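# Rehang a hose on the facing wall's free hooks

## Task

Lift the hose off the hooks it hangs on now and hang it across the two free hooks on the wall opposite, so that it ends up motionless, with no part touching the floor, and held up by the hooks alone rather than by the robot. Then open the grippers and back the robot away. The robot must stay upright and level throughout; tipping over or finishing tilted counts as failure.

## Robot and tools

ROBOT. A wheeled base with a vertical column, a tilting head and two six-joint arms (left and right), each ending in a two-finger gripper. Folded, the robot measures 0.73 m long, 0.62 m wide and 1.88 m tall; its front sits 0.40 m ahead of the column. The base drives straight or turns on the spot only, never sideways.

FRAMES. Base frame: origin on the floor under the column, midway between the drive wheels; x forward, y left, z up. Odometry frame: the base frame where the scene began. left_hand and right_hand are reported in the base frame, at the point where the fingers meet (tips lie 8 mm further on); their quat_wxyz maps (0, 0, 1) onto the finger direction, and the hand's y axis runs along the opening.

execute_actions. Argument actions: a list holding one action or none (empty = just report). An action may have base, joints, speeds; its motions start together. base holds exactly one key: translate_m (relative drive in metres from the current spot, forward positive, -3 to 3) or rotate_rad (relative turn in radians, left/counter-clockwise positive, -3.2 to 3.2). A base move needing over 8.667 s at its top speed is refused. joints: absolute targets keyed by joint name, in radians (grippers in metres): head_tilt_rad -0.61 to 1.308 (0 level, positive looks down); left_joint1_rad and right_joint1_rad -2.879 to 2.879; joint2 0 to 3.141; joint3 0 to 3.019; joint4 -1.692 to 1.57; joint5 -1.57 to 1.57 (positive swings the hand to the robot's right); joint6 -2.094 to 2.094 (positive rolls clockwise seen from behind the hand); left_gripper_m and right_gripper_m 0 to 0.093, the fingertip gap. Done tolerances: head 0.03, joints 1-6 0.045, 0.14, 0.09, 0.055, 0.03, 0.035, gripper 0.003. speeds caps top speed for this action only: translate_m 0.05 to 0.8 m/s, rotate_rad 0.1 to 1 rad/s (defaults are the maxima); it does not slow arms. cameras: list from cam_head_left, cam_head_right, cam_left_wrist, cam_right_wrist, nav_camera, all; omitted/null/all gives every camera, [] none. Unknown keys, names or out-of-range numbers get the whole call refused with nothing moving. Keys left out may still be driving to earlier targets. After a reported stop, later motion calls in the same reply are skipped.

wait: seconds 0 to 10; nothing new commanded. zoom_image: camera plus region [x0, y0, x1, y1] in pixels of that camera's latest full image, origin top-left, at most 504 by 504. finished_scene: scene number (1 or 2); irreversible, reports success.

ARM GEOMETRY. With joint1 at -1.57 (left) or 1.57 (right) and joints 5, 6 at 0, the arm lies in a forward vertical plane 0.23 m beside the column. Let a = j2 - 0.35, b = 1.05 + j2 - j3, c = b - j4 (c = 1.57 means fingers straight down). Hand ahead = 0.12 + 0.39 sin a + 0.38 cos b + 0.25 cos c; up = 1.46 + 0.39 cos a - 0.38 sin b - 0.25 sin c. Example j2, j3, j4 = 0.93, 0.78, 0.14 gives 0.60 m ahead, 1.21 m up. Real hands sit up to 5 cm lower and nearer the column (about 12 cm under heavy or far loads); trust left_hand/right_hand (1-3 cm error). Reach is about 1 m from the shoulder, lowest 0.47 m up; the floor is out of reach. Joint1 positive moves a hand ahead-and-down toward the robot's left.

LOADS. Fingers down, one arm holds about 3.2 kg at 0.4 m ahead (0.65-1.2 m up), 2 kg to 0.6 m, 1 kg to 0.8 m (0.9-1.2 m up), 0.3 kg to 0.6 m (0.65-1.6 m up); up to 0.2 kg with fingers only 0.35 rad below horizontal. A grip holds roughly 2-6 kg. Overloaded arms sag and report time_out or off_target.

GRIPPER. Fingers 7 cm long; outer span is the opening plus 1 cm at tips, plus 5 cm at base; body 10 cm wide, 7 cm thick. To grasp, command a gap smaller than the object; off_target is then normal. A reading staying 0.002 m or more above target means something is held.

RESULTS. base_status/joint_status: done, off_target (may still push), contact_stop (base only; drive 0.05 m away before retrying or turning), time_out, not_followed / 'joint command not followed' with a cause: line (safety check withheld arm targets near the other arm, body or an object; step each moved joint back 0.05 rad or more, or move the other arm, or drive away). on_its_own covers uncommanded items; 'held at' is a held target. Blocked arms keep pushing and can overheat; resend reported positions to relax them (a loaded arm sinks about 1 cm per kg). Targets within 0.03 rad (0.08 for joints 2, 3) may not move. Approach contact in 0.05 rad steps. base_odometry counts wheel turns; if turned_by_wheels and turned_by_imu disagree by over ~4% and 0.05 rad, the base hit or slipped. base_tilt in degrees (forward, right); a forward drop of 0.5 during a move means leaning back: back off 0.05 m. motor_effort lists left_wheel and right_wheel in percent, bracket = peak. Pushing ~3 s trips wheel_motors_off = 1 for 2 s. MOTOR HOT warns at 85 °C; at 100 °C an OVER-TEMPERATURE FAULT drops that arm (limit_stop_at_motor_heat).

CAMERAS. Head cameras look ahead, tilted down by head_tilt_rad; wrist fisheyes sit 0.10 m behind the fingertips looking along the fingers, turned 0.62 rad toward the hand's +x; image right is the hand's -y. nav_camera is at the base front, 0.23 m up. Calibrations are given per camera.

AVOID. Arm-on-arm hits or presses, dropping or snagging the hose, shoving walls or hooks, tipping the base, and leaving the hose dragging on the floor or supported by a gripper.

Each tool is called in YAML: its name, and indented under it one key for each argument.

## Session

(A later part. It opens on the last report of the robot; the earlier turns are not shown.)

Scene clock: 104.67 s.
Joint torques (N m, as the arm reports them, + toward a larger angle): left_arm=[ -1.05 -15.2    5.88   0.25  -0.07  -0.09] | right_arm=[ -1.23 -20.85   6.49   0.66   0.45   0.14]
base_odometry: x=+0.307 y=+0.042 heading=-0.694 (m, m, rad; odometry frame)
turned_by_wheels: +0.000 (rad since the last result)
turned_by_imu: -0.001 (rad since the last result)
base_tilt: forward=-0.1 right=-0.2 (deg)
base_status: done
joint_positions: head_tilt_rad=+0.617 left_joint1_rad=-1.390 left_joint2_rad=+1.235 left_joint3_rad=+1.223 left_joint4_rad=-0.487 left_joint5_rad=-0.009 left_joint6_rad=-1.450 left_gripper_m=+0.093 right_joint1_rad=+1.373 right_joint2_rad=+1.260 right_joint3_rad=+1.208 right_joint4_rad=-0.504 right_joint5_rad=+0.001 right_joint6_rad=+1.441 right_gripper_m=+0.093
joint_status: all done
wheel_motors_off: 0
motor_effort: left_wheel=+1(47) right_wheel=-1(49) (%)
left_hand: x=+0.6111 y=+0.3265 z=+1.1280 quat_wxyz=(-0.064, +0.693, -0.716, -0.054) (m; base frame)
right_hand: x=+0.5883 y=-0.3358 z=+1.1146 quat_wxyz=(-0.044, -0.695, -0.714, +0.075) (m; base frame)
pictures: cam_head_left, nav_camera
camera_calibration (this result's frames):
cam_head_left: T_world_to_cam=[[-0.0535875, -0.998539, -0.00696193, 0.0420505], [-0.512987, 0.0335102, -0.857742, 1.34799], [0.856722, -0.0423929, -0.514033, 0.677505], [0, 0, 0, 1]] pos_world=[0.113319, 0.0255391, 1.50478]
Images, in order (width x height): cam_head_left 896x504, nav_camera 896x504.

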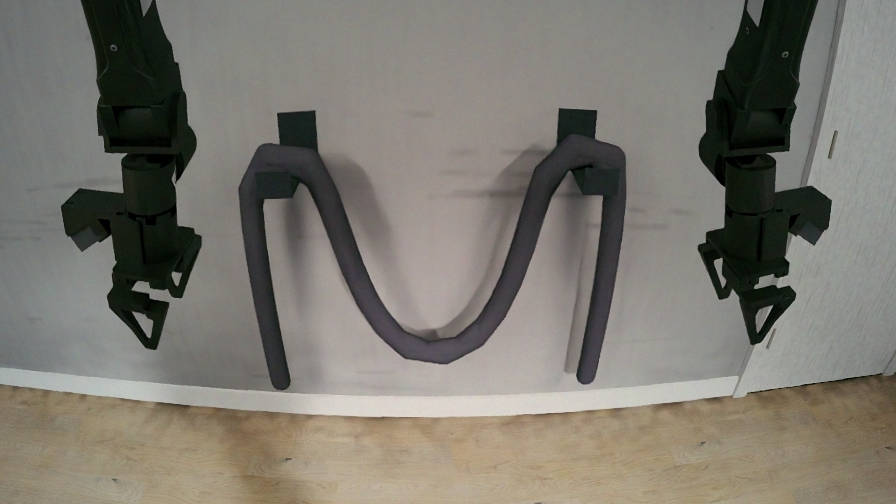

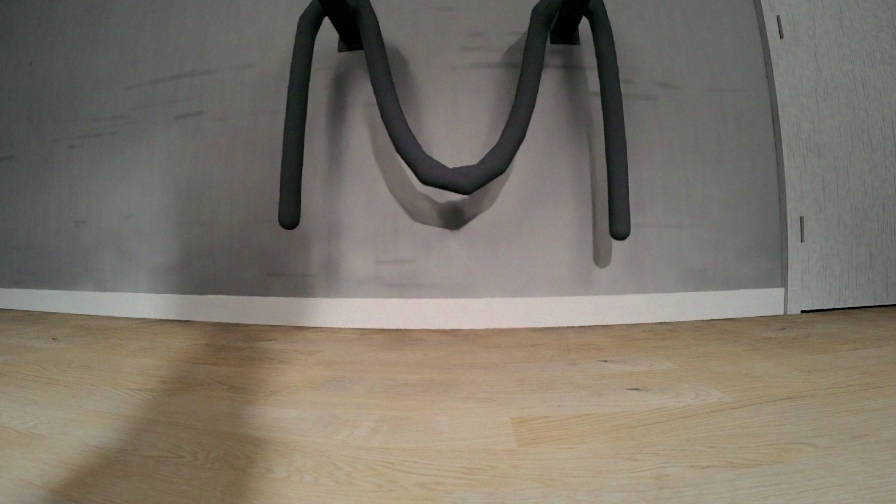

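Let any swing settle.

wait:
  seconds: 8

execute_actions:
  actions: []
  cameras: ["nav_camera"]

Scene clock: 113.53 s.
Joint torques (N m, as the arm reports them, + toward a larger angle): left_arm=[ -1.49 -15.68   6.01   0.18  -0.06  -0.11] | right_arm=[ -1.31 -20.59   6.6    0.52   0.45   0.18]
base_odometry: x=+0.307 y=+0.042 heading=-0.694 (m, m, rad; odometry frame)
turned_by_wheels: +0.000 (rad since the last result)
turned_by_imu: +0.000 (rad since the last result)
base_tilt: forward=-0.1 right=-0.3 (deg)
base_status: done
joint_positions: head_tilt_rad=+0.617 left_joint1_rad=-1.390 left_joint2_rad=+1.235 left_joint3_rad=+1.223 left_joint4_rad=-0.487 left_joint5_rad=-0.009 left_joint6_rad=-1.450 left_gripper_m=+0.093 right_joint1_rad=+1.373 right_joint2_rad=+1.260 right_joint3_rad=+1.208 right_joint4_rad=-0.504 right_joint5_rad=+0.001 right_joint6_rad=+1.441 right_gripper_m=+0.093
joint_status: all done
wheel_motors_off: 0
motor_effort: left_wheel=+0(47) right_wheel=+0(49) (%)
left_hand: x=+0.6111 y=+0.3265 z=+1.1280 quat_wxyz=(-0.064, +0.693, -0.716, -0.054) (m; base frame)
right_hand: x=+0.5883 y=-0.3358 z=+1.1146 quat_wxyz=(-0.044, -0.695, -0.714, +0.075) (m; base frame)
wait: 8.00 s; at rest from the start
pictures: cam_head_left, cam_head_right, cam_left_wrist, cam_right_wrist, nav_camera
camera_calibration (this result's frames):
cam_head_left: T_world_to_cam=[[-0.0535875, -0.998539, -0.00696193, 0.0420504], [-0.512987, 0.0335102, -0.857742, 1.34799], [0.856722, -0.0423929, -0.514033, 0.677505], [0, 0, 0, 1]] pos_world=[0.113319, 0.0255391, 1.50478]
cam_head_right: T_world_to_cam=[[-0.0645713, -0.997861, 0.0102053, -0.0492507], [-0.523026, 0.0251319, -0.851946, 1.34012], [0.849867, -0.0603489, -0.52353, 0.693472], [0, 0, 0, 1]] pos_world=[0.108381, -0.0409749, 1.50527]
cam_left_wrist: T_world_to_cam=[[0.999202, -0.0345221, 0.0200975, -0.625866], [-0.0398655, -0.89372, 0.446851, -0.181185], [0.0025353, -0.447295, -0.894383, 1.27591], [0, 0, 0, 1]] pos_world=[0.614908, 0.387173, 1.23469]
cam_right_wrist: T_world_to_cam=[[-0.998341, -0.0253603, 0.0516829, 0.518867], [0.000807493, 0.891488, 0.453043, -0.202184], [-0.057564, 0.452333, -0.889989, 1.30424], [0, 0, 0, 1]] pos_world=[0.593247, -0.396547, 1.22554]
Images, in order (width x height): cam_head_left 896x504, cam_head_right 896x504, cam_left_wrist 504x504, cam_right_wrist 504x504, nav_camera 896x504.

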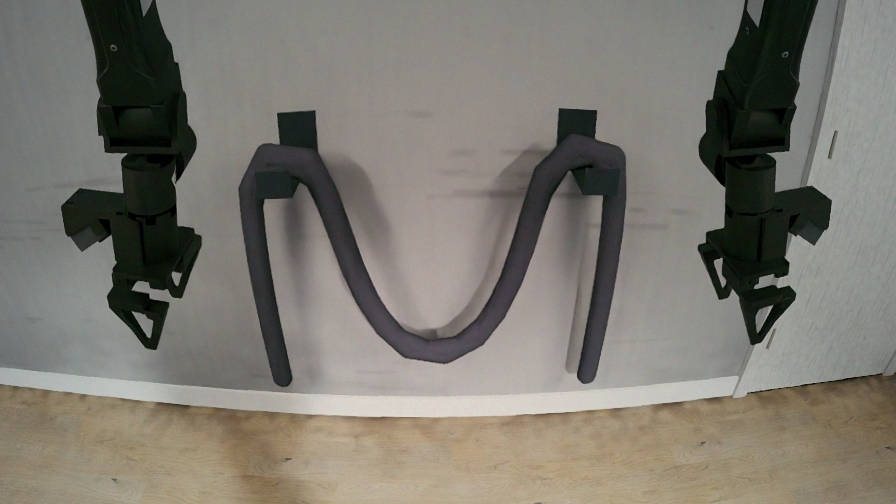

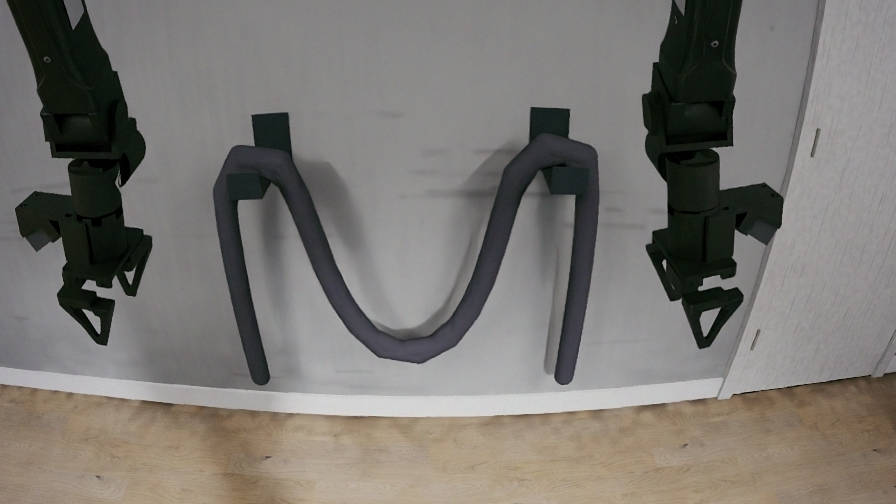

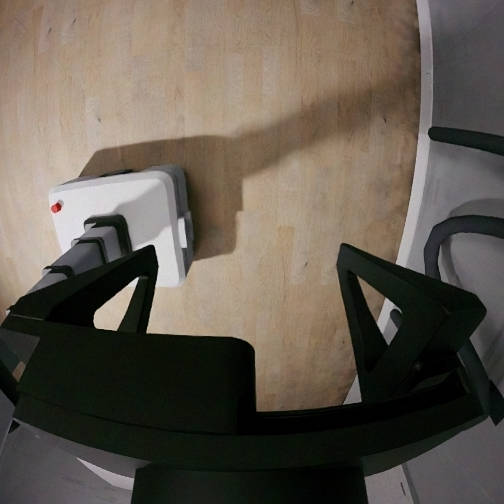

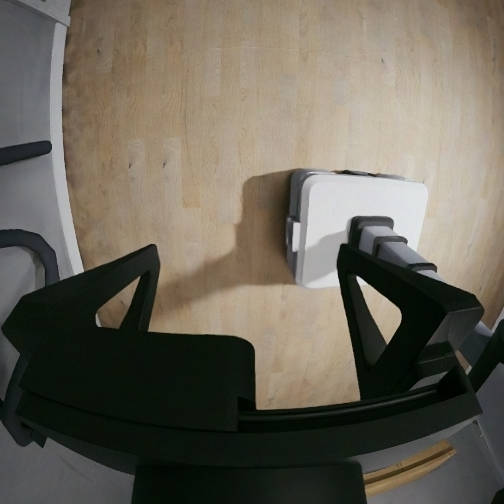

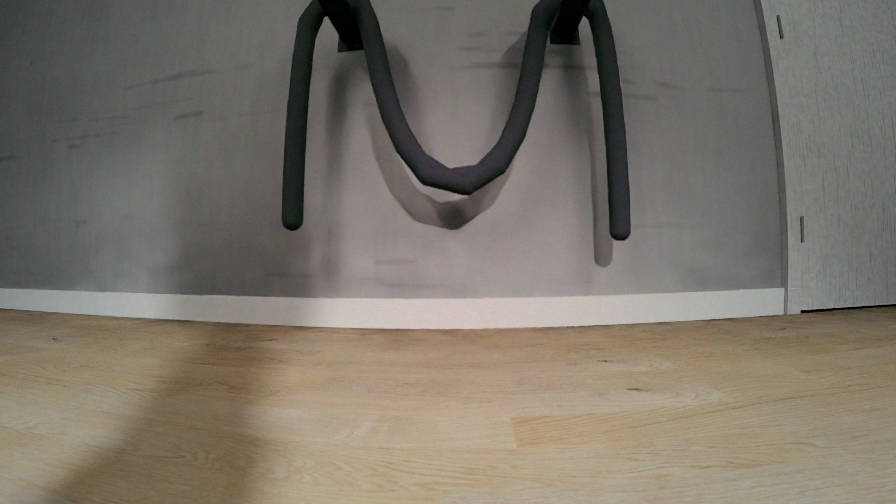

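Scene clock: 113.53 s.
Joint torques (N m, as the arm reports them, + toward a larger angle): left_arm=[ -1.49 -15.68   6.01   0.18  -0.06  -0.11] | right_arm=[ -1.31 -20.59   6.6    0.52   0.45   0.18]
base_odometry: x=+0.307 y=+0.042 heading=-0.694 (m, m, rad; odometry frame)
turned_by_wheels: +0.000 (rad since the last result)
turned_by_imu: +0.000 (rad since the last result)
base_tilt: forward=-0.1 right=-0.3 (deg)
base_status: done
joint_positions: head_tilt_rad=+0.617 left_joint1_rad=-1.390 left_joint2_rad=+1.235 left_joint3_rad=+1.223 left_joint4_rad=-0.487 left_joint5_rad=-0.009 left_joint6_rad=-1.450 left_gripper_m=+0.093 right_joint1_rad=+1.373 right_joint2_rad=+1.260 right_joint3_rad=+1.208 right_joint4_rad=-0.504 right_joint5_rad=+0.001 right_joint6_rad=+1.441 right_gripper_m=+0.093
joint_status: all done
wheel_motors_off: 0
motor_effort: left_wheel=+0(47) right_wheel=+0(49) (%)
left_hand: x=+0.6111 y=+0.3265 z=+1.1280 quat_wxyz=(-0.064, +0.693, -0.716, -0.054) (m; base frame)
right_hand: x=+0.5883 y=-0.3358 z=+1.1146 quat_wxyz=(-0.044, -0.695, -0.714, +0.075) (m; base frame)
pictures: nav_camera
Images, in order (width x height): nav_camera 896x504.

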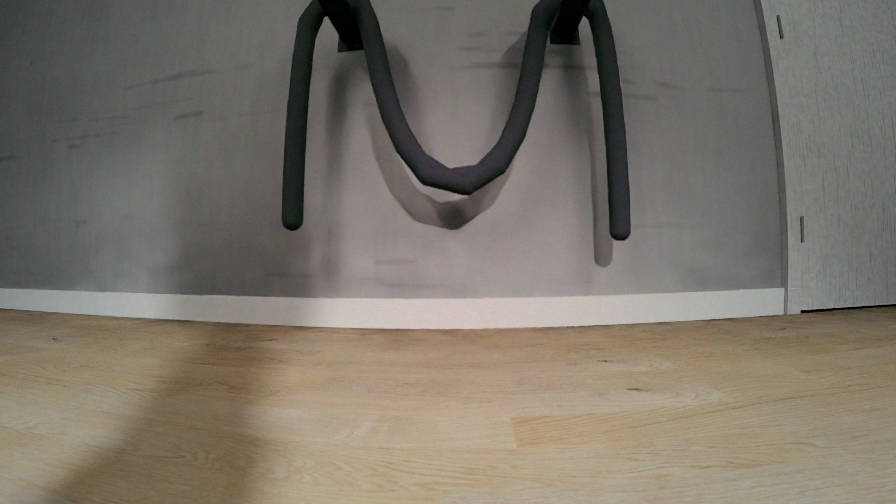

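finished_scene:
  scene: 1

The scene is finished: the task was done.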